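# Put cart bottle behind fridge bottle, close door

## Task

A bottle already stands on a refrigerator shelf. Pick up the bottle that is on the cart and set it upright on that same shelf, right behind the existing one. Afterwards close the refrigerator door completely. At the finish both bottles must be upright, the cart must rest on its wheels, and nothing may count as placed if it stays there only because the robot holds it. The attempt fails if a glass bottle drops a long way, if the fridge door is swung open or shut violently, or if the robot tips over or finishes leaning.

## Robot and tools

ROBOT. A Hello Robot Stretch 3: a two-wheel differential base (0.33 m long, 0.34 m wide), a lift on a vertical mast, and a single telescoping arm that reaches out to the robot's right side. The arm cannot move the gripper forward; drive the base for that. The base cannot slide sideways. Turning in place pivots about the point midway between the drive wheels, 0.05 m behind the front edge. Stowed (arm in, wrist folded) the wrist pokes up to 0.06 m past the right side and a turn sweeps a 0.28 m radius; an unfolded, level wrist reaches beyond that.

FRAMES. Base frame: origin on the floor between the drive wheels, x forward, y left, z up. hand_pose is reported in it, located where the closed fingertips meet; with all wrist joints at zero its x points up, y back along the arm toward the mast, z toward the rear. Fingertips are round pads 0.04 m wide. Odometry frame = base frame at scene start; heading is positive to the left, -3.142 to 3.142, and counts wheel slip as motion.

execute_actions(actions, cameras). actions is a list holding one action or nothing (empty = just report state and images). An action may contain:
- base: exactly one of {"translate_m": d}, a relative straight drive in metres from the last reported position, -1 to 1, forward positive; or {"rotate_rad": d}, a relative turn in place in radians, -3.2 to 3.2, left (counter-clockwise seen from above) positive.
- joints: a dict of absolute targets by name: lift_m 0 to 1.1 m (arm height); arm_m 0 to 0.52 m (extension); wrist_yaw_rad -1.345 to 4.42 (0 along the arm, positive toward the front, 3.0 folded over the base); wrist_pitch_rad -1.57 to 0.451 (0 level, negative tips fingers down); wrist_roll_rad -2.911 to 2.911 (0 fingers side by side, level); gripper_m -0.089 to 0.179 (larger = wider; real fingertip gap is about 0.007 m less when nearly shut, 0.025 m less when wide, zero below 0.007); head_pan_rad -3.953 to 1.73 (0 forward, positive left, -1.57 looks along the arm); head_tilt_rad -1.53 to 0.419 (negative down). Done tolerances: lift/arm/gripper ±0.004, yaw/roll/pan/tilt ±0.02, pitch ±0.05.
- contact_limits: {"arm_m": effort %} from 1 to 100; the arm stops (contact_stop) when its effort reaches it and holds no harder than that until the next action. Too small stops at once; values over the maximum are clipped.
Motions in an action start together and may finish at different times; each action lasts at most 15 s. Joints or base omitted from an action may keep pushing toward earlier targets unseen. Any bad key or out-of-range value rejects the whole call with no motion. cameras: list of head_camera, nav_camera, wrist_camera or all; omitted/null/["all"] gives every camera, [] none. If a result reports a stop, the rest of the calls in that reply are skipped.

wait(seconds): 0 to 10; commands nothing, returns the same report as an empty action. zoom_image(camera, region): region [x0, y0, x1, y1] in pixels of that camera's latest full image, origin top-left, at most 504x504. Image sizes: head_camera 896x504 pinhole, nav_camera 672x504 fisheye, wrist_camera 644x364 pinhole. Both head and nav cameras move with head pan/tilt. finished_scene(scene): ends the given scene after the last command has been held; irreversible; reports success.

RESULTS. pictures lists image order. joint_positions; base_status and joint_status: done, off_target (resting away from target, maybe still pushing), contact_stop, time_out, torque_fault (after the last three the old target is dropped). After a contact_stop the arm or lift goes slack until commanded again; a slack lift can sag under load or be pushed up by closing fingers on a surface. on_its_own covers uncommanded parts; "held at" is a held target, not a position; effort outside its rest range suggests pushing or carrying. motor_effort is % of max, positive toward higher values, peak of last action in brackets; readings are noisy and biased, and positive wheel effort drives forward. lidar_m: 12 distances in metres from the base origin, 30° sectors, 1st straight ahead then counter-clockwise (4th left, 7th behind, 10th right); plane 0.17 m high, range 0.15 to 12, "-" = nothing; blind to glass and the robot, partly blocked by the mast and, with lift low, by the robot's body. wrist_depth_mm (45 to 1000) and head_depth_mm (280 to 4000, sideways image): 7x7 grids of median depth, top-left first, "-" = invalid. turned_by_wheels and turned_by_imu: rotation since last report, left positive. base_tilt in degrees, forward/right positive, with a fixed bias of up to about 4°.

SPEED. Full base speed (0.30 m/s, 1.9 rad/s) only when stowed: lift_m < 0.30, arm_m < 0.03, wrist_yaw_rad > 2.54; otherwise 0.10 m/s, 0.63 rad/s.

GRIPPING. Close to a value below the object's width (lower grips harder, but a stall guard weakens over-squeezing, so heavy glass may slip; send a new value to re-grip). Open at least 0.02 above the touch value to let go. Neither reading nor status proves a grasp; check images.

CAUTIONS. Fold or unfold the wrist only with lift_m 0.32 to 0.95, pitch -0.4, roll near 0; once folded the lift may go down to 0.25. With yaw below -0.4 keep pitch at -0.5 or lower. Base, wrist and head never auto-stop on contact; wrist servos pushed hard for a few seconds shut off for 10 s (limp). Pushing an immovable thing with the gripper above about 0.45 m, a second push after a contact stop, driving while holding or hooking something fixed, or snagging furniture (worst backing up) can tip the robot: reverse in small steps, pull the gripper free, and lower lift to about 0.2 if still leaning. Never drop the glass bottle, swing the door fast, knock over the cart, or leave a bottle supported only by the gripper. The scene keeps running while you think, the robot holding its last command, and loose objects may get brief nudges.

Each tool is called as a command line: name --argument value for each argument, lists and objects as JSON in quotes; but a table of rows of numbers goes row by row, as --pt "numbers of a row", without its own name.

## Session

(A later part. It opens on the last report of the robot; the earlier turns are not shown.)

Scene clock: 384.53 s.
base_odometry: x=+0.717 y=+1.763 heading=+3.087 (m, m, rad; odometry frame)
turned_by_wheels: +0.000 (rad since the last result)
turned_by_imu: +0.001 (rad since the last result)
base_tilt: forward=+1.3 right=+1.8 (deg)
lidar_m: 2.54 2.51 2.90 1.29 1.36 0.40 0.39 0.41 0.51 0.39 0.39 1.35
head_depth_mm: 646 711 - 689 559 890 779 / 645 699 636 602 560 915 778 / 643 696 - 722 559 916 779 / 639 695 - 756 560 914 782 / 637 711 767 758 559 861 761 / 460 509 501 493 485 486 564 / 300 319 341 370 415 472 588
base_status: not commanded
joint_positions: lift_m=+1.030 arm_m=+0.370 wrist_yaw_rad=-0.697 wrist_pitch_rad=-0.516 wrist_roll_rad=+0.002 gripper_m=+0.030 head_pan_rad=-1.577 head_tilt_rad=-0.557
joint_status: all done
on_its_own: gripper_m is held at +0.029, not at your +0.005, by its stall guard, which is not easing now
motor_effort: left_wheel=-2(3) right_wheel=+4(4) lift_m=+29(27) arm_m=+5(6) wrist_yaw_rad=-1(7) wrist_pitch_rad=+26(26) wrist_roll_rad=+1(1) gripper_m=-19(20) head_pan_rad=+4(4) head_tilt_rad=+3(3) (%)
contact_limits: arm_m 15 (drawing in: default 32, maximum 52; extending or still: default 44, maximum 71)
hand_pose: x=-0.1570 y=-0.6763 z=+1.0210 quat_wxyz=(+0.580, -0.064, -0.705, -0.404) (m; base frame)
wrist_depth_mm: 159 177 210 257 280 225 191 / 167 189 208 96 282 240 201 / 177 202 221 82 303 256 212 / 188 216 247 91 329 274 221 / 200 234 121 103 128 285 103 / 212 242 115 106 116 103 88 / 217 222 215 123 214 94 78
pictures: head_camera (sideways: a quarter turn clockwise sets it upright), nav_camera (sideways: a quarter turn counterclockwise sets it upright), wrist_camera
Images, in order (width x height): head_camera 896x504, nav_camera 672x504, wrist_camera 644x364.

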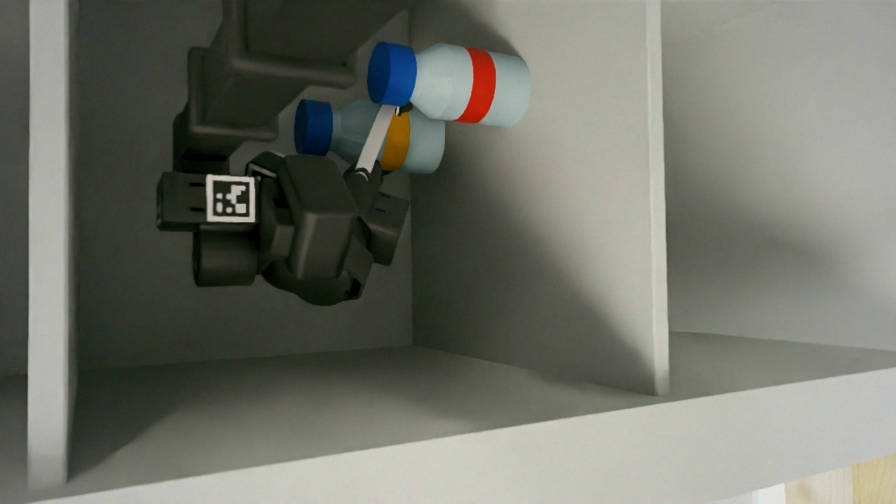

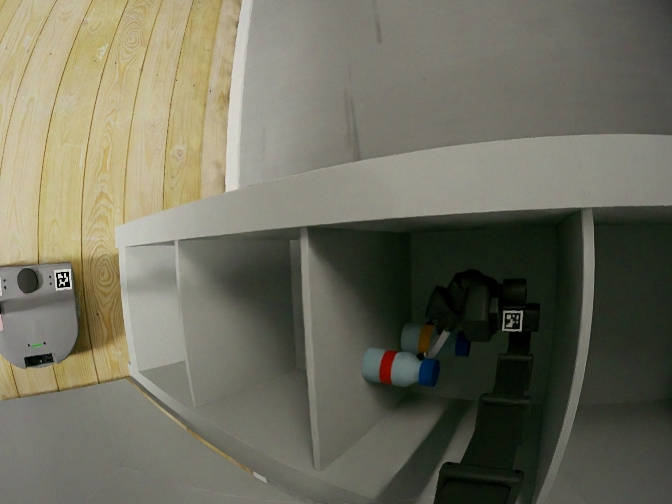

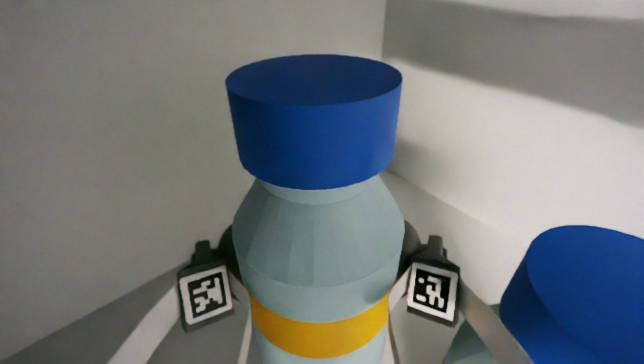

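execute_actions --actions '[{"joints":{"wrist_yaw_rad":-0.86,"arm_m":0.41},"contact_limits":{"arm_m":15}}]' --cameras '["head_camera"]'

execute_actions --actions '[{"joints":{"lift_m":1.01}}]' --cameras '["head_camera","wrist_camera"]'

Scene clock: 394.00 s.
base_odometry: x=+0.717 y=+1.763 heading=+3.087 (m, m, rad; odometry frame)
turned_by_wheels: +0.000 (rad since the last result)
turned_by_imu: +0.001 (rad since the last result)
base_tilt: forward=+1.3 right=+1.7 (deg)
lidar_m: 2.55 2.52 2.90 1.29 1.36 0.40 0.39 0.41 0.51 0.39 0.39 1.35
head_depth_mm: 647 711 - 673 559 889 779 / 644 701 653 606 560 914 780 / 644 698 785 756 558 911 779 / 639 694 - 757 558 913 779 / 637 712 770 755 560 864 760 / 461 510 501 493 487 486 564 / 300 319 342 370 414 472 589
base_status: not commanded
joint_positions: lift_m=+1.030 arm_m=+0.410 wrist_yaw_rad=-0.857 wrist_pitch_rad=-0.516 wrist_roll_rad=+0.002 gripper_m=+0.030 head_pan_rad=-1.577 head_tilt_rad=-0.557
joint_status: all done
on_its_own: gripper_m is held at +0.029, not at your +0.005, by its stall guard, which is not easing now
motor_effort: left_wheel=-3(2) right_wheel=+3(4) lift_m=+28(27) arm_m=+5(3) wrist_yaw_rad=-2(7) wrist_pitch_rad=+26(26) wrist_roll_rad=+1(1) gripper_m=-19(20) head_pan_rad=+4(5) head_tilt_rad=+3(3) (%)
contact_limits: arm_m 15 (drawing in: default 32, maximum 52; extending or still: default 44, maximum 71)
hand_pose: x=-0.1810 y=-0.6926 z=+1.0210 quat_wxyz=(+0.546, -0.120, -0.697, -0.448) (m; base frame)
wrist_depth_mm: 142 162 201 264 245 208 180 / 148 171 194 96 252 222 191 / 155 182 206 82 271 236 201 / 163 194 227 92 296 253 214 / 173 207 120 103 128 275 226 / 184 216 115 106 115 252 88 / 197 215 215 122 214 131 78
pictures: head_camera (sideways: a quarter turn clockwise sets it upright)
Images, in order (width x height): head_camera 896x504.

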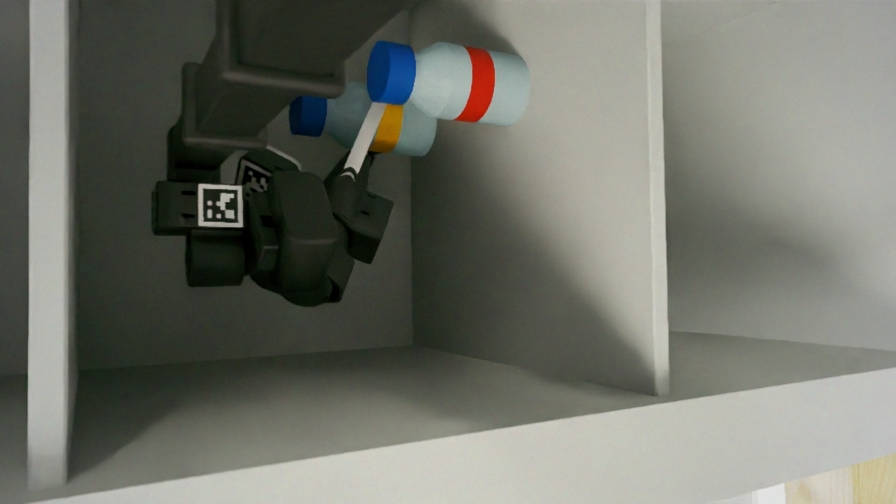

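Scene clock: 394.90 s.
base_odometry: x=+0.717 y=+1.763 heading=+3.087 (m, m, rad; odometry frame)
turned_by_wheels: +0.000 (rad since the last result)
turned_by_imu: +0.000 (rad since the last result)
base_tilt: forward=+1.4 right=+1.7 (deg)
lidar_m: 2.55 2.51 2.91 1.29 1.36 0.40 0.39 0.41 0.51 0.39 0.39 1.35
head_depth_mm: 646 719 - 633 559 893 780 / 645 709 660 603 559 915 783 / 642 698 - 720 560 913 780 / 640 705 - 756 558 915 780 / 637 711 769 758 558 864 759 / 461 509 502 493 487 485 562 / 300 319 342 370 415 472 587
base_status: not commanded
joint_positions: lift_m=+1.010 arm_m=+0.410 wrist_yaw_rad=-0.857 wrist_pitch_rad=-0.516 wrist_roll_rad=+0.002 gripper_m=+0.030 head_pan_rad=-1.577 head_tilt_rad=-0.557
joint_status: all done
on_its_own: gripper_m is held at +0.029, not at your +0.005, by its stall guard, which is not easing now
motor_effort: left_wheel=-2(2) right_wheel=+4(3) lift_m=+22(25) arm_m=+5(5) wrist_yaw_rad=-2(2) wrist_pitch_rad=+26(26) wrist_roll_rad=+1(1) gripper_m=-18(20) head_pan_rad=+4(5) head_tilt_rad=+3(4) (%)
hand_pose: x=-0.1810 y=-0.6927 z=+1.0014 quat_wxyz=(+0.546, -0.120, -0.697, -0.448) (m; base frame)
wrist_depth_mm: 141 162 201 263 245 207 179 / 148 172 195 95 252 220 190 / 155 182 205 82 270 237 201 / 164 195 228 92 299 257 215 / 173 208 120 103 128 263 83 / 184 216 115 106 116 228 73 / 192 202 198 123 196 109 72
pictures: head_camera (sideways: a quarter turn clockwise sets it upright), wrist_camera
Images, in order (width x height): head_camera 896x504, wrist_camera 644x364.

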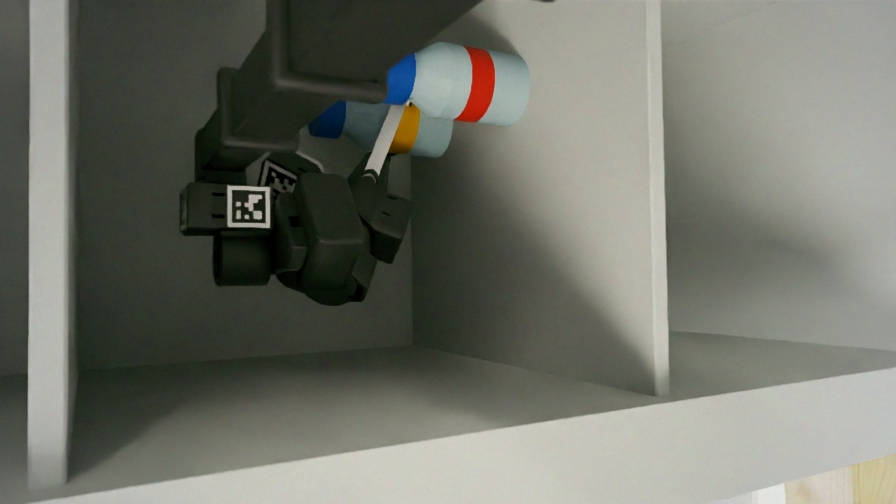

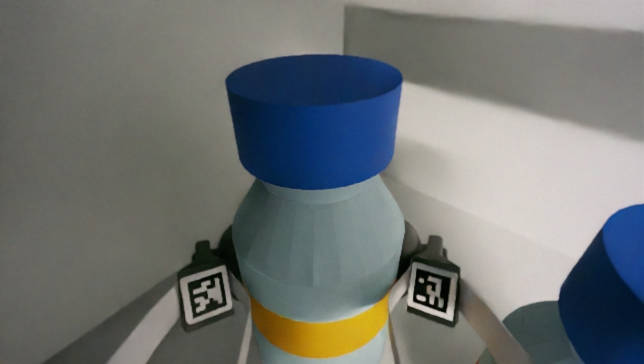

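execute_actions --actions '[{"base":{"translate_m":-0.01},"joints":{"lift_m":0.978}}]' --cameras '["head_camera","wrist_camera"]'

Scene clock: 400.33 s.
base_odometry: x=+0.727 y=+1.763 heading=+3.087 (m, m, rad; odometry frame)
turned_by_wheels: +0.000 (rad since the last result)
turned_by_imu: +0.001 (rad since the last result)
base_tilt: forward=+1.4 right=+1.7 (deg)
lidar_m: 2.56 2.52 2.91 1.29 1.37 0.39 0.38 0.40 0.50 0.39 0.39 1.35
head_depth_mm: 646 722 782 - 560 879 782 / 643 720 - 603 559 917 782 / 642 708 - 719 561 913 782 / 641 716 - 720 559 912 779 / 637 711 781 758 559 863 779 / 508 561 552 543 519 492 577 / 331 352 349 376 415 472 560
base_status: done
joint_positions: lift_m=+0.978 arm_m=+0.410 wrist_yaw_rad=-0.855 wrist_pitch_rad=-0.487 wrist_roll_rad=+0.002 gripper_m=+0.030 head_pan_rad=-1.577 head_tilt_rad=-0.556
joint_status: all done
on_its_own: gripper_m is held at +0.029, not at your +0.005, by its stall guard, which is not easing now
motor_effort: left_wheel=+0(7) right_wheel=-4(8) lift_m=+17(21) arm_m=+3(5) wrist_yaw_rad=-4(5) wrist_pitch_rad=+10(26) wrist_roll_rad=+1(1) gripper_m=-19(20) head_pan_rad=+4(5) head_tilt_rad=+4(3) (%)
hand_pose: x=-0.1839 y=-0.6958 z=+0.9758 quat_wxyz=(+0.553, -0.130, -0.695, -0.440) (m; base frame)
wrist_depth_mm: 141 161 199 259 234 199 171 / 147 170 192 94 241 211 182 / 154 180 200 80 257 227 191 / 162 190 223 90 271 244 204 / 170 203 118 102 129 241 217 / 181 201 113 104 115 201 82 / 178 176 171 122 171 90 71
pictures: head_camera (sideways: a quarter turn clockwise sets it upright), wrist_camera
Images, in order (width x height): head_camera 896x504, wrist_camera 644x364.

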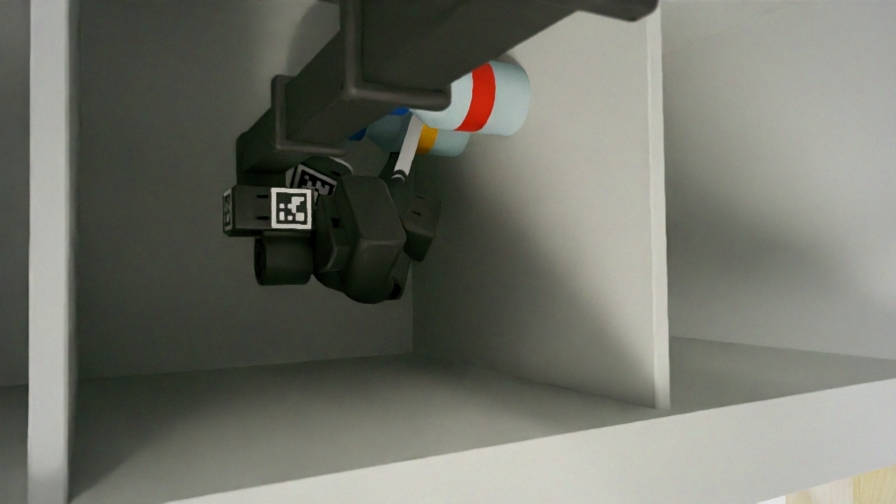

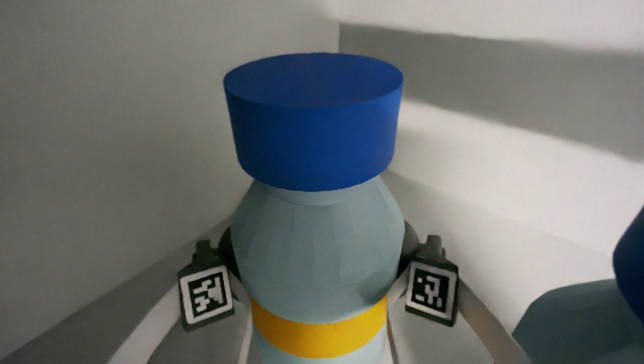

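execute_actions --actions '[{"joints":{"gripper_m":0.098,"lift_m":0.983}}]' --cameras '["head_camera","wrist_camera"]'

execute_actions --actions '[{"base":{"translate_m":0.04},"joints":{"arm_m":0.38,"lift_m":1.02}}]' --cameras '["head_camera","wrist_camera"]'

Scene clock: 407.07 s.
base_odometry: x=+0.727 y=+1.763 heading=+3.087 (m, m, rad; odometry frame)
turned_by_wheels: +0.000 (rad since the last result)
turned_by_imu: +0.001 (rad since the last result)
base_tilt: forward=+1.3 right=+1.7 (deg)
lidar_m: 2.56 2.51 2.91 1.28 1.37 0.39 0.38 0.40 0.50 0.39 0.39 1.35
head_depth_mm: 646 721 770 - 560 877 783 / 642 720 - 600 561 913 780 / 642 709 - 725 560 918 779 / 640 716 - 721 557 917 781 / 638 711 779 758 559 868 784 / 509 562 553 543 519 493 577 / 331 352 348 375 415 472 560
base_status: not commanded
joint_positions: lift_m=+0.983 arm_m=+0.410 wrist_yaw_rad=-0.854 wrist_pitch_rad=-0.483 wrist_roll_rad=+0.002 gripper_m=+0.098 head_pan_rad=-1.577 head_tilt_rad=-0.556
joint_status: all done
motor_effort: left_wheel=+0(1) right_wheel=-3(6) lift_m=+25(26) arm_m=+3(3) wrist_yaw_rad=-5(5) wrist_pitch_rad=+8(18) wrist_roll_rad=+1(1) gripper_m=+2(78) head_pan_rad=+4(4) head_tilt_rad=+3(3) (%)
hand_pose: x=-0.1841 y=-0.6964 z=+0.9812 quat_wxyz=(+0.554, -0.130, -0.695, -0.438) (m; base frame)
wrist_depth_mm: 141 160 199 257 235 199 172 / 146 169 199 112 245 211 181 / 154 180 201 85 257 227 193 / 161 189 223 93 279 242 205 / 170 200 124 107 230 240 217 / 180 202 126 108 128 207 205 / 180 177 176 126 178 176 77
pictures: head_camera (sideways: a quarter turn clockwise sets it upright), wrist_camera
Images, in order (width x height): head_camera 896x504, wrist_camera 644x364.

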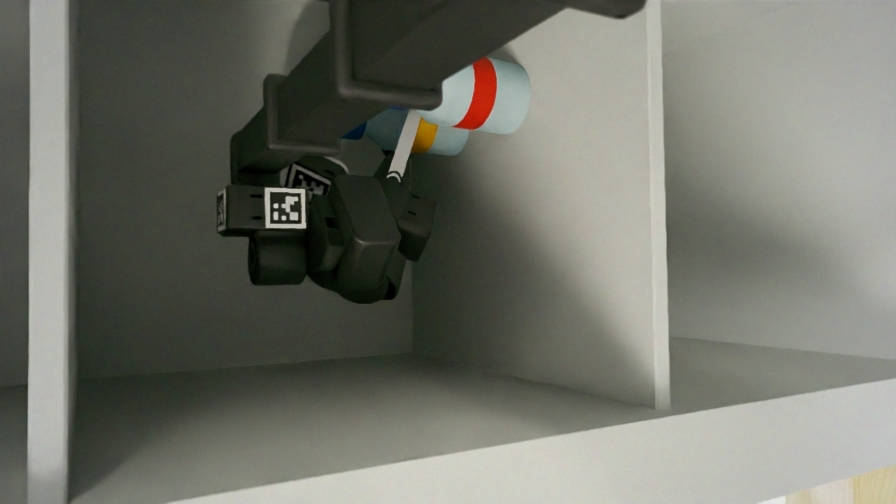

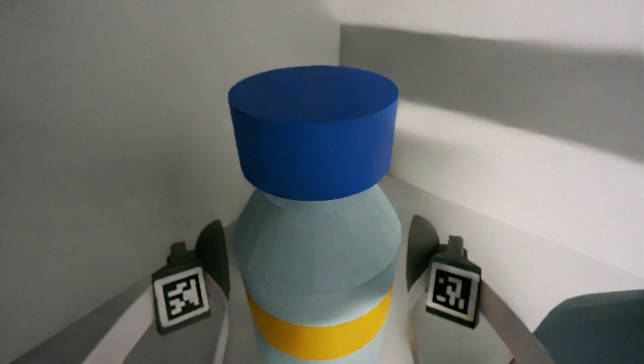

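Scene clock: 408.40 s.
base_odometry: x=+0.687 y=+1.765 heading=+3.087 (m, m, rad; odometry frame)
turned_by_wheels: +0.000 (rad since the last result)
turned_by_imu: +0.000 (rad since the last result)
base_tilt: forward=+1.2 right=+1.8 (deg)
lidar_m: 2.52 2.48 2.91 1.30 1.33 0.43 0.42 0.44 0.54 0.38 0.39 1.35
head_depth_mm: 647 715 - 581 559 916 783 / 644 702 797 685 559 916 779 / 642 698 - 740 559 918 778 / 640 697 - 756 561 910 780 / 632 695 751 686 540 741 729 / 316 349 345 383 425 475 551 / 286 305 335 371 416 1223 1281
base_status: done
joint_positions: lift_m=+1.020 arm_m=+0.380 wrist_yaw_rad=-0.853 wrist_pitch_rad=-0.484 wrist_roll_rad=+0.002 gripper_m=+0.098 head_pan_rad=-1.577 head_tilt_rad=-0.556
joint_status: all done
motor_effort: left_wheel=-2(4) right_wheel=+0(8) lift_m=+25(25) arm_m=-5(7) wrist_yaw_rad=-6(5) wrist_pitch_rad=+8(8) wrist_roll_rad=+1(1) gripper_m=+1(2) head_pan_rad=+4(5) head_tilt_rad=+3(3) (%)
hand_pose: x=-0.1839 y=-0.6670 z=+1.0180 quat_wxyz=(+0.554, -0.130, -0.695, -0.439) (m; base frame)
wrist_depth_mm: 162 188 229 297 271 230 199 / 169 197 245 323 293 246 210 / 179 208 264 160 313 260 223 / 187 221 283 155 337 282 233 / 196 232 281 170 299 286 98 / 206 239 257 189 248 96 82 / 211 215 219 212 218 114 77
pictures: head_camera (sideways: a quarter turn clockwise sets it upright), wrist_camera
Images, in order (width x height): head_camera 896x504, wrist_camera 644x364.

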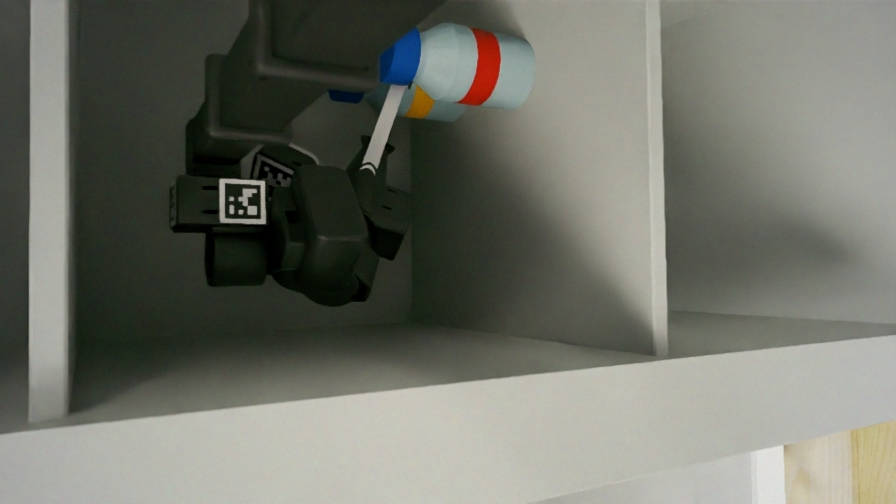

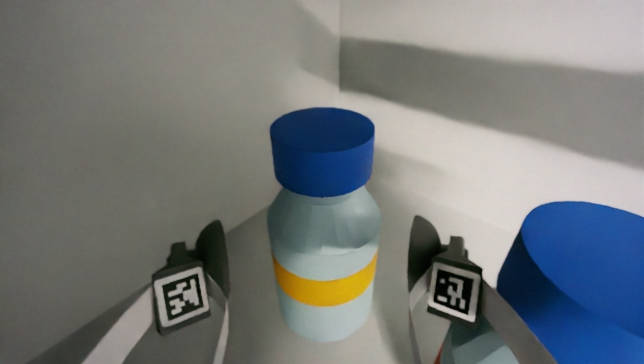

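execute_actions --actions '[{"base":{"translate_m":0.03},"joints":{"gripper_m":0.02,"lift_m":1.06}}]' --cameras '[]'

execute_actions --actions '[{"joints":{"wrist_yaw_rad":0,"arm_m":0.3,"gripper_m":0}}]' --cameras '[]'

execute_actions --actions '[{"joints":{"arm_m":0}}]'

Scene clock: 415.73 s.
base_odometry: x=+0.657 y=+1.766 heading=+3.087 (m, m, rad; odometry frame)
turned_by_wheels: +0.000 (rad since the last result)
turned_by_imu: +0.001 (rad since the last result)
base_tilt: forward=+1.3 right=+1.7 (deg)
lidar_m: 2.48 2.46 2.90 1.31 1.30 0.46 0.45 0.47 0.58 0.38 0.39 1.35
head_depth_mm: 646 - 770 584 560 916 783 / 647 - 777 722 561 913 785 / 643 - 819 757 560 919 782 / 642 - 810 754 560 917 780 / 373 468 448 435 436 498 569 / 286 306 337 372 418 476 594 / 285 305 335 390 1124 1273 1291
base_status: done
joint_positions: lift_m=+1.060 arm_m=+0.380 wrist_yaw_rad=-0.857 wrist_pitch_rad=-0.484 wrist_roll_rad=+0.002 gripper_m=+0.020 head_pan_rad=-1.577 head_tilt_rad=-0.556
joint_status: all done
motor_effort: left_wheel=-2(4) right_wheel=+3(11) lift_m=+25(27) arm_m=-5(6) wrist_yaw_rad=-2(6) wrist_pitch_rad=+8(8) wrist_roll_rad=+1(1) gripper_m=-1(80) head_pan_rad=+5(4) head_tilt_rad=+3(4) (%)
hand_pose: x=-0.1845 y=-0.6663 z=+1.0580 quat_wxyz=(+0.553, -0.131, -0.695, -0.440) (m; base frame)
wrist_depth_mm: 163 187 232 304 298 253 219 / 171 196 245 332 325 272 230 / 179 208 267 354 350 287 244 / 189 222 286 212 353 310 260 / 198 234 306 216 349 322 271 / 207 251 297 235 299 138 130 / 218 252 256 250 254 138 115
pictures: none
No camera images: the call's "cameras" was empty. Leave "cameras" out to get every camera's image.

Scene clock: 417.53 s.
base_odometry: x=+0.657 y=+1.766 heading=+3.087 (m, m, rad; odometry frame)
turned_by_wheels: +0.000 (rad since the last result)
turned_by_imu: +0.000 (rad since the last result)
base_tilt: forward=+1.2 right=+1.8 (deg)
lidar_m: 2.49 2.45 2.91 1.31 1.30 0.46 0.45 0.47 0.58 0.38 0.39 1.35
head_depth_mm: 647 - 758 584 559 914 781 / 646 - 802 723 559 915 785 / 640 - 811 759 558 913 781 / 641 - - 759 559 915 778 / 372 470 450 435 436 497 569 / 286 307 336 373 419 477 595 / 286 305 336 390 1125 1273 1297
base_status: not commanded
joint_positions: lift_m=+1.060 arm_m=+0.300 wrist_yaw_rad=-0.003 wrist_pitch_rad=-0.484 wrist_roll_rad=+0.002 gripper_m=+0.000 head_pan_rad=-1.577 head_tilt_rad=-0.556
joint_status: all done
motor_effort: left_wheel=-3(3) right_wheel=+4(3) lift_m=+25(26) arm_m=-5(6) wrist_yaw_rad=+2(3) wrist_pitch_rad=+8(8) wrist_roll_rad=+1(1) gripper_m=-3(74) head_pan_rad=+4(4) head_tilt_rad=+3(2) (%)
hand_pose: x=-0.0221 y=-0.6609 z=+1.0580 quat_wxyz=(+0.686, +0.168, -0.687, -0.171) (m; base frame)
wrist_depth_mm: - 93 191 234 236 238 236 / - 93 189 256 258 258 257 / - 92 186 282 285 286 286 / - 92 184 315 314 316 317 / - 91 181 341 339 339 233 / - 90 156 - 298 296 215 / - 90 206 257 257 257 225
pictures: none
No camera images: the call's "cameras" was empty. Leave "cameras" out to get every camera's image.

Scene clock: 420.97 s.
base_odometry: x=+0.657 y=+1.766 heading=+3.087 (m, m, rad; odometry frame)
turned_by_wheels: +0.000 (rad since the last result)
turned_by_imu: +0.001 (rad since the last result)
base_tilt: forward=+1.3 right=+1.8 (deg)
lidar_m: 2.49 2.46 2.91 1.31 1.30 0.46 0.45 0.47 0.58 0.38 0.39 1.35
head_depth_mm: 645 704 - - - - - / 646 723 762 - - - - / 646 717 761 - - - - / 642 716 764 - - - 746 / 371 468 449 428 432 497 569 / 287 307 336 373 419 477 596 / 286 305 336 391 1118 1276 1288
base_status: not commanded
joint_positions: lift_m=+1.060 arm_m=+0.001 wrist_yaw_rad=-0.002 wrist_pitch_rad=-0.484 wrist_roll_rad=+0.002 gripper_m=+0.000 head_pan_rad=-1.577 head_tilt_rad=-0.556
joint_status: all done
joint sent to its limit — the command would take arm_m past its lower limit, so that joint was sent only as far as its limit.
motor_effort: left_wheel=-2(3) right_wheel=+4(3) lift_m=+25(25) arm_m=-5(4) wrist_yaw_rad=+2(3) wrist_pitch_rad=+8(8) wrist_roll_rad=+1(1) gripper_m=-3(3) head_pan_rad=+5(4) head_tilt_rad=+3(3) (%)
hand_pose: x=-0.0219 y=-0.3620 z=+1.0580 quat_wxyz=(+0.686, +0.169, -0.687, -0.170) (m; base frame)
wrist_depth_mm: 111 113 207 492 498 514 424 / 121 122 205 547 545 423 435 / 134 134 202 572 535 334 431 / 152 149 200 439 433 364 411 / 876 167 197 374 357 352 348 / - 192 196 - 296 297 296 / - 242 240 274 273 274 384
pictures: head_camera (sideways: a quarter turn clockwise sets it upright), nav_camera (sideways: a quarter turn counterclockwise sets it upright), wrist_camera
Images, in order (width x height): head_camera 896x504, nav_camera 672x504, wrist_camera 644x364.

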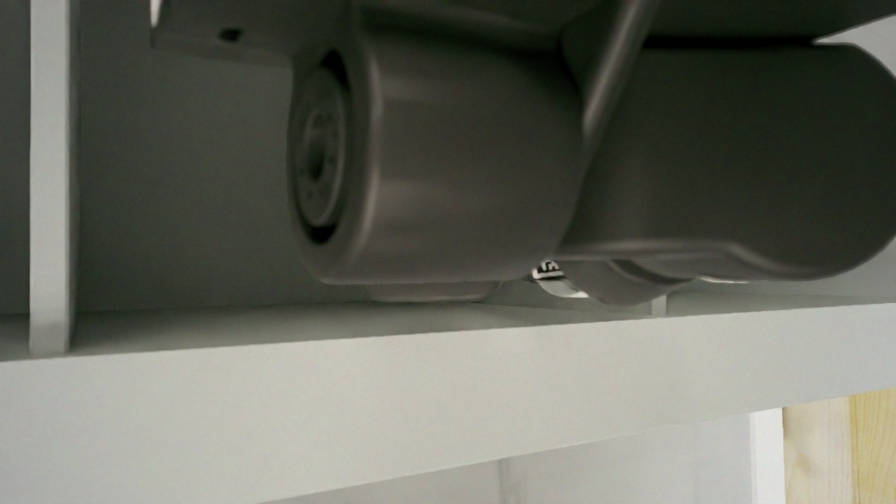

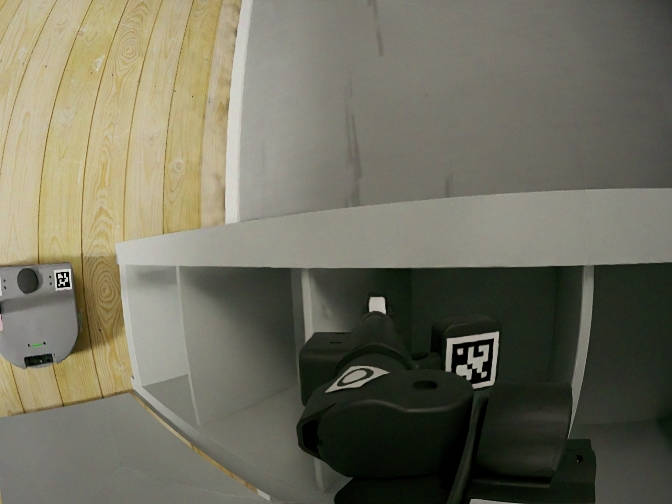

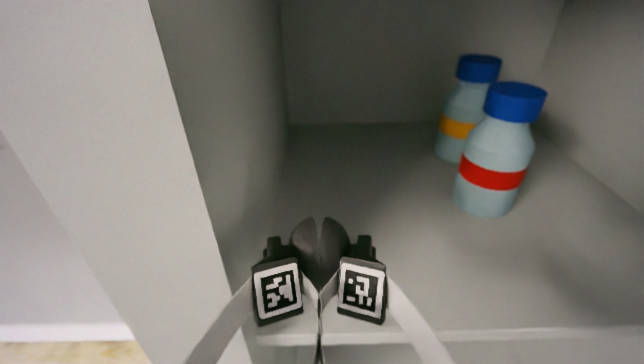

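execute_actions --actions '[{"base":{"rotate_rad":1.57},"joints":{"lift_m":0.6,"wrist_pitch_rad":-0.4,"wrist_yaw_rad":1.5}}]' --cameras '[]'

execute_actions --actions '[{"base":{"translate_m":0.55},"joints":{"wrist_yaw_rad":3.0,"lift_m":0.4}}]' --cameras '[]'

execute_actions --actions '[{"base":{"rotate_rad":-1.57},"joints":{"lift_m":0.28,"head_pan_rad":-2.2,"head_tilt_rad":-0.9}}]' --cameras '["nav_camera"]'

Scene clock: 440.20 s.
base_odometry: x=+0.657 y=+1.766 heading=-1.627 (m, m, rad; odometry frame)
turned_by_wheels: +1.570 (rad since the last result)
turned_by_imu: +0.528 (rad since the last result)
base_tilt: forward=+1.4 right=+1.8 (deg)
lidar_m: 2.61 2.93 1.30 0.40 0.30 0.29 0.30 0.42 0.70 0.39 1.31 2.64
head_depth_mm: 621 665 - - - 431 773 / 460 546 642 - - - - / 358 416 467 - - - - / 306 335 369 394 - - - / 308 337 372 415 470 525 - / 331 1008 1136 1278 1464 1581 - / 992 1095 1227 1397 1572 - -
base_status: done
joint_positions: lift_m=+1.038 arm_m=+0.001 wrist_yaw_rad=+1.497 wrist_pitch_rad=-0.413 wrist_roll_rad=+0.006 gripper_m=+0.000 head_pan_rad=-1.577 head_tilt_rad=-0.554
joint_status: lift_m contact_stop (moved -0.022 of -0.460); the others done
on_its_own: lift_m is slack since a contact_stop, until your next command for it (your +0.600 is given up)
motor_effort: left_wheel=-2(23) right_wheel=+3(68) lift_m=+22(28) arm_m=+0(5) wrist_yaw_rad=+3(95) wrist_pitch_rad=+8(16) wrist_roll_rad=-1(1) gripper_m=-4(15) head_pan_rad=+4(4) head_tilt_rad=+2(3) (%)
hand_pose: x=+0.2030 y=-0.1627 z=+1.0514 quat_wxyz=(+0.605, +0.578, -0.410, +0.363) (m; base frame)
wrist_depth_mm: - - - - - - - / - - - - - - - / - - - - - - - / - - - - - - - / - - - - - - - / - - - - - - - / - - - - - - -
pictures: none
No camera images: the call's "cameras" was empty. Leave "cameras" out to get every camera's image.

not run: a stop came earlier in this reply.

not run: a stop came earlier in this reply.

execute_actions --actions '[{"base":{"translate_m":0.2},"joints":{"lift_m":1.04}}]' --cameras '["nav_camera"]'

execute_actions --actions '[{"base":{"rotate_rad":1.04},"joints":{"lift_m":0.8}}]' --cameras '[]'

execute_actions --actions '[{"base":{"translate_m":0.47},"joints":{"wrist_yaw_rad":3.0,"lift_m":0.4}}]' --cameras '[]'

execute_actions --actions '[{"base":{"rotate_rad":-1.57},"joints":{"lift_m":0.28,"head_pan_rad":-2.2,"head_tilt_rad":-0.9}}]' --cameras '["nav_camera"]'

Scene clock: 453.33 s.
base_odometry: x=+0.646 y=+1.567 heading=-1.627 (m, m, rad; odometry frame)
turned_by_wheels: +0.000 (rad since the last result)
turned_by_imu: +0.001 (rad since the last result)
base_tilt: forward=+1.3 right=+1.8 (deg)
lidar_m: 2.41 2.85 1.27 1.24 0.48 0.46 0.48 0.61 0.44 1.05 1.46 2.47
head_depth_mm: 803 848 - - - 547 745 / 854 918 995 - - - - / 891 965 1057 - - - - / 938 1023 1123 1218 - - - / 991 1079 1202 1331 1515 1605 - / 1048 1147 1282 1438 1637 1627 - / 1107 1229 1367 1570 1762 - -
base_status: done
joint_positions: lift_m=+1.040 arm_m=+0.001 wrist_yaw_rad=+1.497 wrist_pitch_rad=-0.414 wrist_roll_rad=+0.006 gripper_m=+0.000 head_pan_rad=-1.577 head_tilt_rad=-0.554
joint_status: all done
motor_effort: left_wheel=-2(4) right_wheel=+3(10) lift_m=+26(26) arm_m=+0(0) wrist_yaw_rad=+3(2) wrist_pitch_rad=+8(8) wrist_roll_rad=-1(1) gripper_m=-2(3) head_pan_rad=+4(4) head_tilt_rad=+2(3) (%)
hand_pose: x=+0.2030 y=-0.1627 z=+1.0535 quat_wxyz=(+0.605, +0.578, -0.410, +0.363) (m; base frame)
wrist_depth_mm: - - - - - - - / - - - - - - - / - - - - - - - / - - - - - - - / - - - - - - - / - - - - - - - / - - - - - - -
pictures: nav_camera (sideways: a quarter turn counterclockwise sets it upright)
Images, in order (width x height): nav_camera 672x504.

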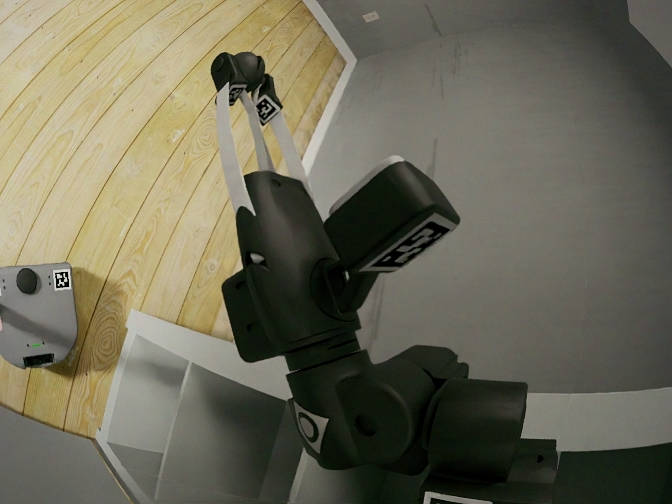

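Scene clock: 456.33 s.
base_odometry: x=+0.646 y=+1.567 heading=-0.587 (m, m, rad; odometry frame)
turned_by_wheels: +1.040 (rad since the last result)
turned_by_imu: +1.035 (rad since the last result)
base_tilt: forward=+1.2 right=+1.8 (deg)
lidar_m: 1.28 1.24 0.48 0.46 0.48 0.61 0.44 1.04 1.43 2.47 2.41 2.85
head_depth_mm: 2097 2275 2436 2533 1964 1564 1283 / 2087 2258 2487 2636 1958 1551 1299 / 2082 2270 2469 2641 1967 1550 1292 / 2070 2280 2477 2599 1975 1552 1288 / 2066 2241 2451 2624 1955 1554 1288 / 2049 2223 2460 2579 1961 1560 1296 / 2029 2224 2435 2576 1955 1550 1292
base_status: done
joint_positions: lift_m=+0.800 arm_m=+0.001 wrist_yaw_rad=+1.498 wrist_pitch_rad=-0.414 wrist_roll_rad=+0.006 gripper_m=+0.000 head_pan_rad=-1.577 head_tilt_rad=-0.554
joint_status: all done
motor_effort: left_wheel=-3(6) right_wheel=+5(10) lift_m=+19(21) arm_m=+0(0) wrist_yaw_rad=+2(2) wrist_pitch_rad=+8(8) wrist_roll_rad=-1(1) gripper_m=-3(3) head_pan_rad=+4(4) head_tilt_rad=+2(1) (%)
hand_pose: x=+0.2029 y=-0.1626 z=+0.8137 quat_wxyz=(+0.605, +0.579, -0.409, +0.363) (m; base frame)
wrist_depth_mm: - - - - - - - / - - - - - - - / - - - - - - - / - - - - - - - / - - - - - - - / - - - - - - - / - - - - 963 946 964
pictures: none
No camera images: the call's "cameras" was empty. Leave "cameras" out to get every camera's image.

Scene clock: 462.20 s.
base_odometry: x=+1.038 y=+1.306 heading=-0.587 (m, m, rad; odometry frame)
turned_by_wheels: +0.000 (rad since the last result)
turned_by_imu: +0.000 (rad since the last result)
base_tilt: forward=+1.4 right=+1.9 (deg)
lidar_m: 0.93 0.80 2.38 2.30 0.57 0.65 0.91 1.54 2.11 2.47 2.20 2.34
head_depth_mm: 2103 2309 2511 2661 1970 1549 1297 / 2082 2280 2502 2641 1963 1556 1289 / 2091 2270 2490 2616 1952 1547 1290 / 2078 2259 2484 2651 1966 1552 1291 / 2077 2262 2459 2585 1957 1555 1290 / 2046 2217 2470 2599 1986 1548 1283 / 2049 2230 2453 2589 1975 1557 1291
base_status: done
joint_positions: lift_m=+0.400 arm_m=+0.001 wrist_yaw_rad=+2.997 wrist_pitch_rad=-0.414 wrist_roll_rad=+0.006 gripper_m=+0.000 head_pan_rad=-1.577 head_tilt_rad=-0.554
joint_status: all done
motor_effort: left_wheel=-3(5) right_wheel=+4(11) lift_m=+19(19) arm_m=+0(0) wrist_yaw_rad=+3(5) wrist_pitch_rad=+8(8) wrist_roll_rad=-1(1) gripper_m=-3(3) head_pan_rad=+3(4) head_tilt_rad=+3(2) (%)
hand_pose: x=+0.0111 y=+0.0765 z=+0.4137 quat_wxyz=(+0.196, +0.702, +0.095, +0.678) (m; base frame)
wrist_depth_mm: 400 - - - - - - / 425 - - - - - - / 460 - - - - - 941 / 493 - - - - - 913 / 533 555 831 858 765 783 731 / 596 607 - - 650 653 639 / 566 553 556 556 553 560 542
pictures: none
No camera images: the call's "cameras" was empty. Leave "cameras" out to get every camera's image.

Scene clock: 465.10 s.
base_odometry: x=+1.038 y=+1.306 heading=-2.157 (m, m, rad; odometry frame)
turned_by_wheels: -1.570 (rad since the last result)
turned_by_imu: -1.559 (rad since the last result)
base_tilt: forward=+1.3 right=+1.7 (deg)
lidar_m: 2.48 2.20 2.34 0.92 0.87 2.37 2.29 0.54 0.66 0.91 1.54 2.13
head_depth_mm: 463 509 584 1640 1468 1272 1129 / 510 567 641 742 950 1254 1121 / 569 643 736 861 1041 1231 1134 / 645 738 866 1048 1328 1269 1159 / 741 875 1056 1339 1447 1263 1138 / 848 995 1190 1498 1455 1265 1116 / 906 1213 1244 1541 1394 1258 1119
base_status: done
joint_positions: lift_m=+0.280 arm_m=+0.001 wrist_yaw_rad=+2.997 wrist_pitch_rad=-0.414 wrist_roll_rad=+0.006 gripper_m=+0.000 head_pan_rad=-2.193 head_tilt_rad=-0.889
joint_status: all done
motor_effort: left_wheel=+3(11) right_wheel=-4(12) lift_m=+19(19) arm_m=+0(0) wrist_yaw_rad=+2(2) wrist_pitch_rad=+8(8) wrist_roll_rad=-1(1) gripper_m=-3(3) head_pan_rad=-4(50) head_tilt_rad=-4(25) (%)
hand_pose: x=+0.0111 y=+0.0765 z=+0.2937 quat_wxyz=(+0.196, +0.702, +0.095, +0.678) (m; base frame)
wrist_depth_mm: - - - - - - - / - - - - - - - / 913 - - - - - - / 824 - 776 784 785 761 741 / 623 629 632 672 612 601 607 / 520 522 - - 510 507 500 / 439 472 - - 439 434 429
pictures: nav_camera (sideways: a quarter turn counterclockwise sets it upright)
Images, in order (width x height): nav_camera 672x504.

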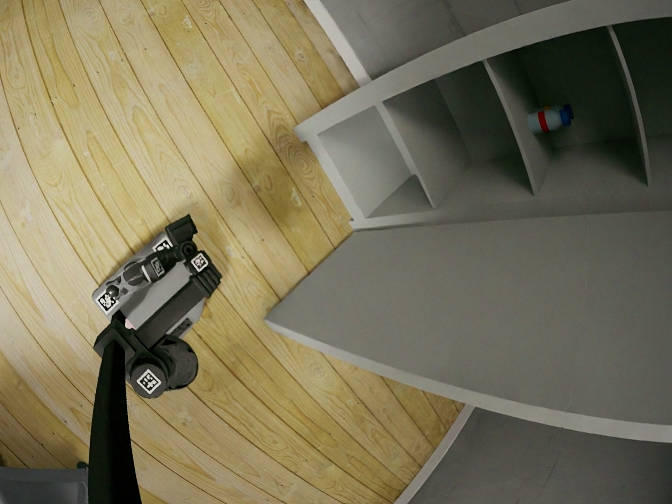

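execute_actions --actions '[{"base":{"translate_m":-0.7},"joints":{"head_pan_rad":-1.4}}]' --cameras '[]'

execute_actions --actions '[{"joints":{"lift_m":0.45}}]' --cameras '[]'

execute_actions --actions '[{"joints":{"wrist_yaw_rad":0.0,"arm_m":0.12}}]' --cameras '["nav_camera"]'

Scene clock: 474.73 s.
base_odometry: x=+1.425 y=+1.890 heading=-2.157 (m, m, rad; odometry frame)
turned_by_wheels: +0.000 (rad since the last result)
turned_by_imu: +0.002 (rad since the last result)
base_tilt: forward=+1.3 right=+1.6 (deg)
lidar_m: 3.17 2.87 0.80 0.84 2.22 1.64 1.60 1.67 1.51 0.65 0.32 2.11
head_depth_mm: 1230 1410 1650 1739 1461 1276 1127 / 1251 1429 1672 1718 1463 1273 1125 / 1270 1447 1709 1722 1464 1268 1133 / 1228 1404 1641 1674 1456 1268 1143 / 649 708 782 871 992 1140 1103 / 464 479 368 490 600 715 1079 / 331 360 386 411 483 1209 1124
base_status: done
joint_positions: lift_m=+0.280 arm_m=+0.001 wrist_yaw_rad=+2.998 wrist_pitch_rad=-0.414 wrist_roll_rad=+0.006 gripper_m=+0.000 head_pan_rad=-1.407 head_tilt_rad=-0.889
joint_status: all done
motor_effort: left_wheel=+2(7) right_wheel=-5(14) lift_m=+19(20) arm_m=+0(0) wrist_yaw_rad=+2(3) wrist_pitch_rad=+8(8) wrist_roll_rad=-1(1) gripper_m=-3(4) head_pan_rad=+4(52) head_tilt_rad=-4(4) (%)
hand_pose: x=+0.0109 y=+0.0765 z=+0.2937 quat_wxyz=(+0.195, +0.702, +0.095, +0.678) (m; base frame)
wrist_depth_mm: - - - - - - - / - - - 903 - - - / - - - - - - - / 793 792 790 795 759 748 743 / 633 631 630 661 613 589 598 / 524 520 - - 507 500 496 / 445 464 - - 438 431 431
pictures: none
No camera images: the call's "cameras" was empty. Leave "cameras" out to get every camera's image.

Scene clock: 477.10 s.
base_odometry: x=+1.425 y=+1.890 heading=-2.157 (m, m, rad; odometry frame)
turned_by_wheels: +0.000 (rad since the last result)
turned_by_imu: +0.000 (rad since the last result)
base_tilt: forward=+1.2 right=+1.7 (deg)
lidar_m: 3.18 2.87 0.80 0.84 2.22 1.65 1.60 1.66 1.51 0.65 0.32 2.11
head_depth_mm: 1234 1405 1641 1733 1464 1281 1122 / 1245 1432 1663 1712 1460 1273 1146 / 1266 1444 1706 1731 1459 1269 1137 / 1235 1407 1658 1671 1458 1266 1156 / 647 705 780 873 988 1142 1104 / 465 479 367 490 601 715 1084 / 331 360 386 410 483 1217 1124
base_status: not commanded
joint_positions: lift_m=+0.450 arm_m=+0.001 wrist_yaw_rad=+2.998 wrist_pitch_rad=-0.414 wrist_roll_rad=+0.006 gripper_m=+0.000 head_pan_rad=-1.407 head_tilt_rad=-0.889
joint_status: all done
motor_effort: left_wheel=+3(3) right_wheel=-5(5) lift_m=+25(26) arm_m=+0(0) wrist_yaw_rad=+2(2) wrist_pitch_rad=+9(8) wrist_roll_rad=-1(1) gripper_m=-3(3) head_pan_rad=+3(4) head_tilt_rad=-5(4) (%)
hand_pose: x=+0.0109 y=+0.0765 z=+0.4633 quat_wxyz=(+0.195, +0.702, +0.095, +0.678) (m; base frame)
wrist_depth_mm: - - - 805 805 - - / - - - - - - - / - - - - - - - / - - - - - - - / 880 875 899 915 847 848 833 / 731 743 - - 715 718 702 / 617 620 617 607 600 605 589
pictures: none
No camera images: the call's "cameras" was empty. Leave "cameras" out to get every camera's image.

Scene clock: 480.63 s.
base_odometry: x=+1.425 y=+1.890 heading=-2.157 (m, m, rad; odometry frame)
turned_by_wheels: +0.000 (rad since the last result)
turned_by_imu: +0.001 (rad since the last result)
base_tilt: forward=+1.4 right=+1.8 (deg)
lidar_m: 3.16 2.85 0.80 0.84 2.22 1.65 1.59 1.67 1.51 0.66 0.33 2.11
head_depth_mm: 1233 1413 1638 1723 1463 1272 1123 / 1252 1427 1665 1714 1454 1290 - / 1263 1447 1710 1725 1458 1315 1121 / 1233 1404 1639 1664 1465 1288 1110 / 648 711 788 882 1004 1087 1101 / 465 497 374 507 617 720 1095 / 335 357 398 420 491 1213 1106
base_status: not commanded
joint_positions: lift_m=+0.450 arm_m=+0.119 wrist_yaw_rad=+1.640 wrist_pitch_rad=-0.415 wrist_roll_rad=+0.000 gripper_m=+0.000 head_pan_rad=-1.407 head_tilt_rad=-0.890
joint_status: wrist_yaw_rad off_target (ended at +1.640, target +0.000); the others done
on_its_own: wrist_yaw_rad is held at +1.602, not at your +0.000, by its stall guard, which is still easing
motor_effort: left_wheel=+6(16) right_wheel=-10(27) lift_m=+25(26) arm_m=+11(25) wrist_yaw_rad=-31(94) wrist_pitch_rad=+9(9) wrist_roll_rad=+2(2) gripper_m=-5(13) head_pan_rad=+4(4) head_tilt_rad=-4(5) (%)
hand_pose: x=+0.2029 y=-0.2489 z=+0.4632 quat_wxyz=(+0.579, +0.605, -0.365, +0.406) (m; base frame)
wrist_depth_mm: - - - - 84 81 79 / - - - - 91 88 86 / - - - - 97 95 93 / - - - - 107 104 101 / 857 886 851 894 118 114 112 / 727 709 741 - 130 128 124 / 613 618 612 595 148 144 139
pictures: nav_camera (sideways: a quarter turn counterclockwise sets it upright)
Images, in order (width x height): nav_camera 672x504.

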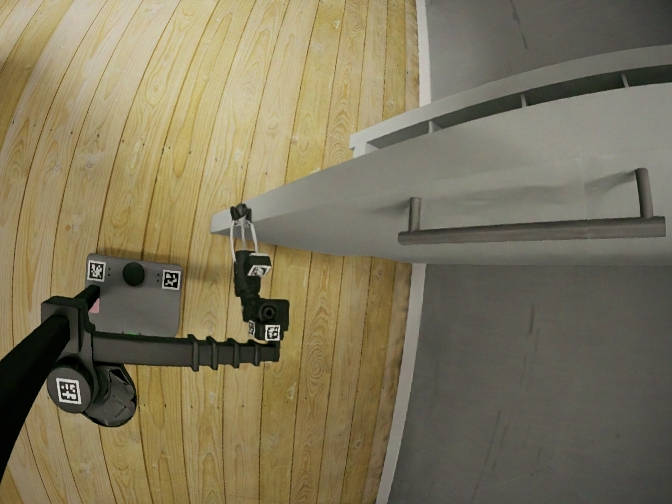

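execute_actions --actions '[{"base":{"translate_m":-0.08},"joints":{"wrist_yaw_rad":1.7,"arm_m":0.02}}]' --cameras '[]'

execute_actions --actions '[{"joints":{"wrist_yaw_rad":0.0,"wrist_pitch_rad":0}}]' --cameras '["nav_camera"]'

Scene clock: 488.20 s.
base_odometry: x=+1.469 y=+1.956 heading=-2.156 (m, m, rad; odometry frame)
turned_by_wheels: +0.000 (rad since the last result)
turned_by_imu: +0.001 (rad since the last result)
base_tilt: forward=+1.2 right=+1.7 (deg)
lidar_m: 3.00 2.94 0.84 0.89 2.11 1.56 1.51 1.58 1.51 1.05 0.38 0.39
head_depth_mm: 1233 1406 1649 1737 1469 1276 1130 / 1247 1430 1665 1732 1465 1274 1163 / 1261 1446 1704 1720 1458 1271 - / 1282 1471 1739 1715 1464 1270 1155 / 1070 1172 1290 1399 1399 1261 1162 / 672 718 764 826 896 985 1084 / 521 548 578 611 647 741 1119
base_status: done
joint_positions: lift_m=+0.450 arm_m=+0.020 wrist_yaw_rad=+1.698 wrist_pitch_rad=-0.415 wrist_roll_rad=+0.000 gripper_m=+0.000 head_pan_rad=-1.407 head_tilt_rad=-0.890
joint_status: all done
motor_effort: left_wheel=+2(5) right_wheel=-3(12) lift_m=+24(24) arm_m=-5(7) wrist_yaw_rad=+2(6) wrist_pitch_rad=+9(9) wrist_roll_rad=+2(1) gripper_m=-3(3) head_pan_rad=+5(5) head_tilt_rad=-4(5) (%)
hand_pose: x=+0.2016 y=-0.1369 z=+0.4632 quat_wxyz=(+0.567, +0.615, -0.348, +0.423) (m; base frame)
wrist_depth_mm: - - - - - - 156 / - - - - - - 160 / - - - - - - 171 / - - - - - 248 184 / 882 881 886 900 852 245 200 / 727 722 728 - 698 239 221 / 623 599 622 604 599 264 247
pictures: none
No camera images: the call's "cameras" was empty. Leave "cameras" out to get every camera's image.

Scene clock: 490.07 s.
base_odometry: x=+1.469 y=+1.956 heading=-2.156 (m, m, rad; odometry frame)
turned_by_wheels: +0.000 (rad since the last result)
turned_by_imu: +0.000 (rad since the last result)
base_tilt: forward=+1.4 right=+1.7 (deg)
lidar_m: 3.00 2.95 0.84 0.89 2.11 1.56 1.51 1.58 1.51 1.05 0.38 0.39
head_depth_mm: 1230 1397 1631 1715 1455 1278 1131 / 1244 1427 1677 1716 1452 1275 1164 / 1264 1446 1689 1700 1457 1299 - / 1283 1475 1730 1712 1448 1278 1125 / 1068 1165 1282 1397 1400 1266 1116 / 672 718 765 825 901 981 1078 / 520 548 576 611 647 741 1105
base_status: not commanded
joint_positions: lift_m=+0.450 arm_m=+0.020 wrist_yaw_rad=+0.003 wrist_pitch_rad=-0.022 wrist_roll_rad=+0.000 gripper_m=+0.000 head_pan_rad=-1.407 head_tilt_rad=-0.890
joint_status: all done
motor_effort: left_wheel=+2(2) right_wheel=-3(3) lift_m=+25(24) arm_m=-5(5) wrist_yaw_rad=-2(3) wrist_pitch_rad=+13(13) wrist_roll_rad=+2(2) gripper_m=-3(3) head_pan_rad=+4(3) head_tilt_rad=-4(4) (%)
hand_pose: x=-0.0206 y=-0.4209 z=+0.5587 quat_wxyz=(+0.707, +0.009, -0.707, -0.007) (m; base frame)
wrist_depth_mm: 335 477 - - - - - / 332 479 - - - - - / 331 474 - - - - - / 334 475 - - - - - / 333 476 - - - - - / 333 464 864 - - - - / 329 476 882 961 960 933 922
pictures: nav_camera (sideways: a quarter turn counterclockwise sets it upright)
Images, in order (width x height): nav_camera 672x504.

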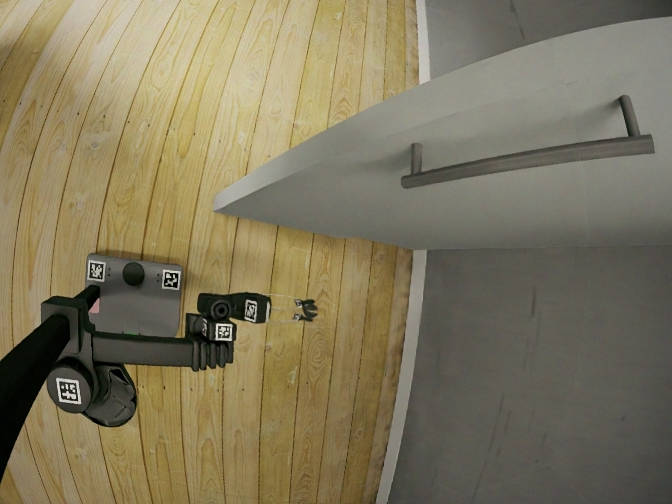

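execute_actions --actions '[{"base":{"translate_m":0.3},"joints":{"wrist_yaw_rad":0.4,"arm_m":0.12}}]' --cameras '["nav_camera"]'

execute_actions --actions '[{"base":{"translate_m":0.2},"joints":{"arm_m":0.2}}]' --cameras '["nav_camera"]'

Scene clock: 499.27 s.
base_odometry: x=+1.303 y=+1.706 heading=-2.156 (m, m, rad; odometry frame)
turned_by_wheels: +0.000 (rad since the last result)
turned_by_imu: +0.001 (rad since the last result)
base_tilt: forward=+1.3 right=+1.7 (deg)
lidar_m: 2.96 2.67 0.91 0.73 2.40 1.87 1.82 1.90 1.51 0.65 0.56 2.12
head_depth_mm: 1230 1414 1649 1719 1470 1272 1128 / 1213 1432 1681 1718 1457 1293 - / 652 766 924 1220 1434 1318 1113 / 600 691 820 1004 1284 1245 1121 / 556 633 737 883 1101 1252 1121 / 516 584 670 790 955 1191 1119 / 483 541 615 712 851 1230 1113
base_status: done
joint_positions: lift_m=+0.450 arm_m=+0.120 wrist_yaw_rad=+0.397 wrist_pitch_rad=-0.022 wrist_roll_rad=+0.000 gripper_m=+0.000 head_pan_rad=-1.407 head_tilt_rad=-0.890
joint_status: all done
motor_effort: left_wheel=+2(6) right_wheel=-3(26) lift_m=+24(24) arm_m=+4(6) wrist_yaw_rad=+3(35) wrist_pitch_rad=+12(13) wrist_roll_rad=+2(2) gripper_m=-3(6) head_pan_rad=+3(4) head_tilt_rad=-4(5) (%)
hand_pose: x=+0.0775 y=-0.5005 z=+0.5589 quat_wxyz=(+0.695, +0.147, -0.691, +0.132) (m; base frame)
wrist_depth_mm: 222 240 268 301 343 405 839 / 226 245 275 309 350 859 821 / 228 251 281 316 360 893 868 / 233 254 283 319 371 899 848 / 238 257 286 328 376 953 864 / 243 265 285 - 400 934 900 / 246 270 306 343 390 873 893
pictures: nav_camera (sideways: a quarter turn counterclockwise sets it upright)
Images, in order (width x height): nav_camera 672x504.

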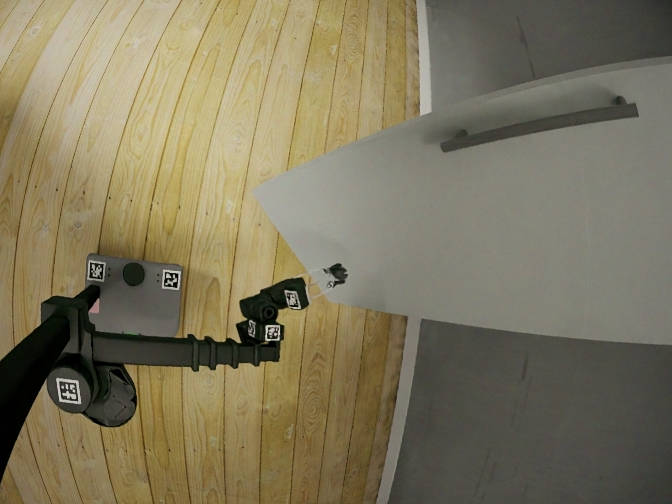

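Scene clock: 502.27 s.
base_odometry: x=+1.193 y=+1.540 heading=-2.156 (m, m, rad; odometry frame)
turned_by_wheels: +0.000 (rad since the last result)
turned_by_imu: +0.000 (rad since the last result)
base_tilt: forward=+1.3 right=+1.8 (deg)
lidar_m: 2.76 2.47 2.37 0.72 0.86 2.08 2.02 2.05 1.52 0.84 0.88 2.12
head_depth_mm: 691 795 979 1732 1471 1272 1124 / 703 806 945 1138 1434 1252 - / 709 817 964 1161 1410 1229 1120 / 724 831 983 1193 1415 1266 1124 / 734 843 1004 1224 1424 1262 1119 / 741 860 1016 1591 1456 1258 1115 / 751 1530 1854 1703 1456 1261 1112
base_status: done
joint_positions: lift_m=+0.450 arm_m=+0.200 wrist_yaw_rad=+0.398 wrist_pitch_rad=-0.022 wrist_roll_rad=+0.000 gripper_m=+0.000 head_pan_rad=-1.407 head_tilt_rad=-0.890
joint_status: all done
motor_effort: left_wheel=+2(6) right_wheel=-3(5) lift_m=+24(25) arm_m=+5(5) wrist_yaw_rad=+2(2) wrist_pitch_rad=+12(13) wrist_roll_rad=+2(2) gripper_m=-3(3) head_pan_rad=+4(4) head_tilt_rad=-5(4) (%)
hand_pose: x=+0.0776 y=-0.5804 z=+0.5589 quat_wxyz=(+0.695, +0.147, -0.691, +0.132) (m; base frame)
wrist_depth_mm: - - 453 402 358 328 303 / - - 462 416 374 336 309 / - - 474 424 374 342 315 / - - 491 435 388 354 321 / - - 510 443 394 357 324 / - - - - 401 359 336 / - - 531 474 420 367 341
pictures: nav_camera (sideways: a quarter turn counterclockwise sets it upright)
Images, in order (width x height): nav_camera 672x504.

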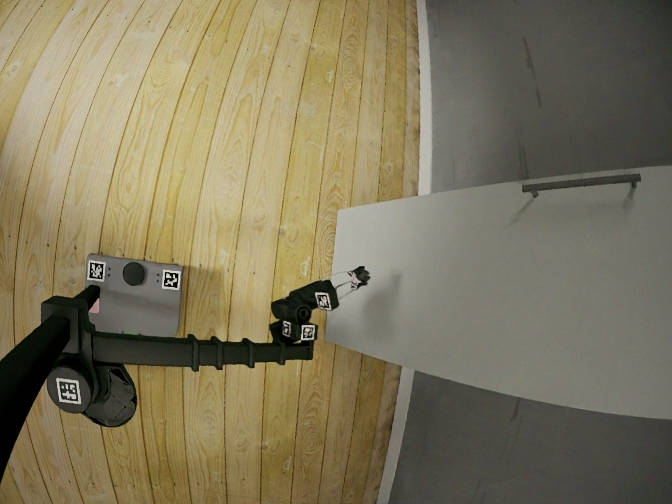

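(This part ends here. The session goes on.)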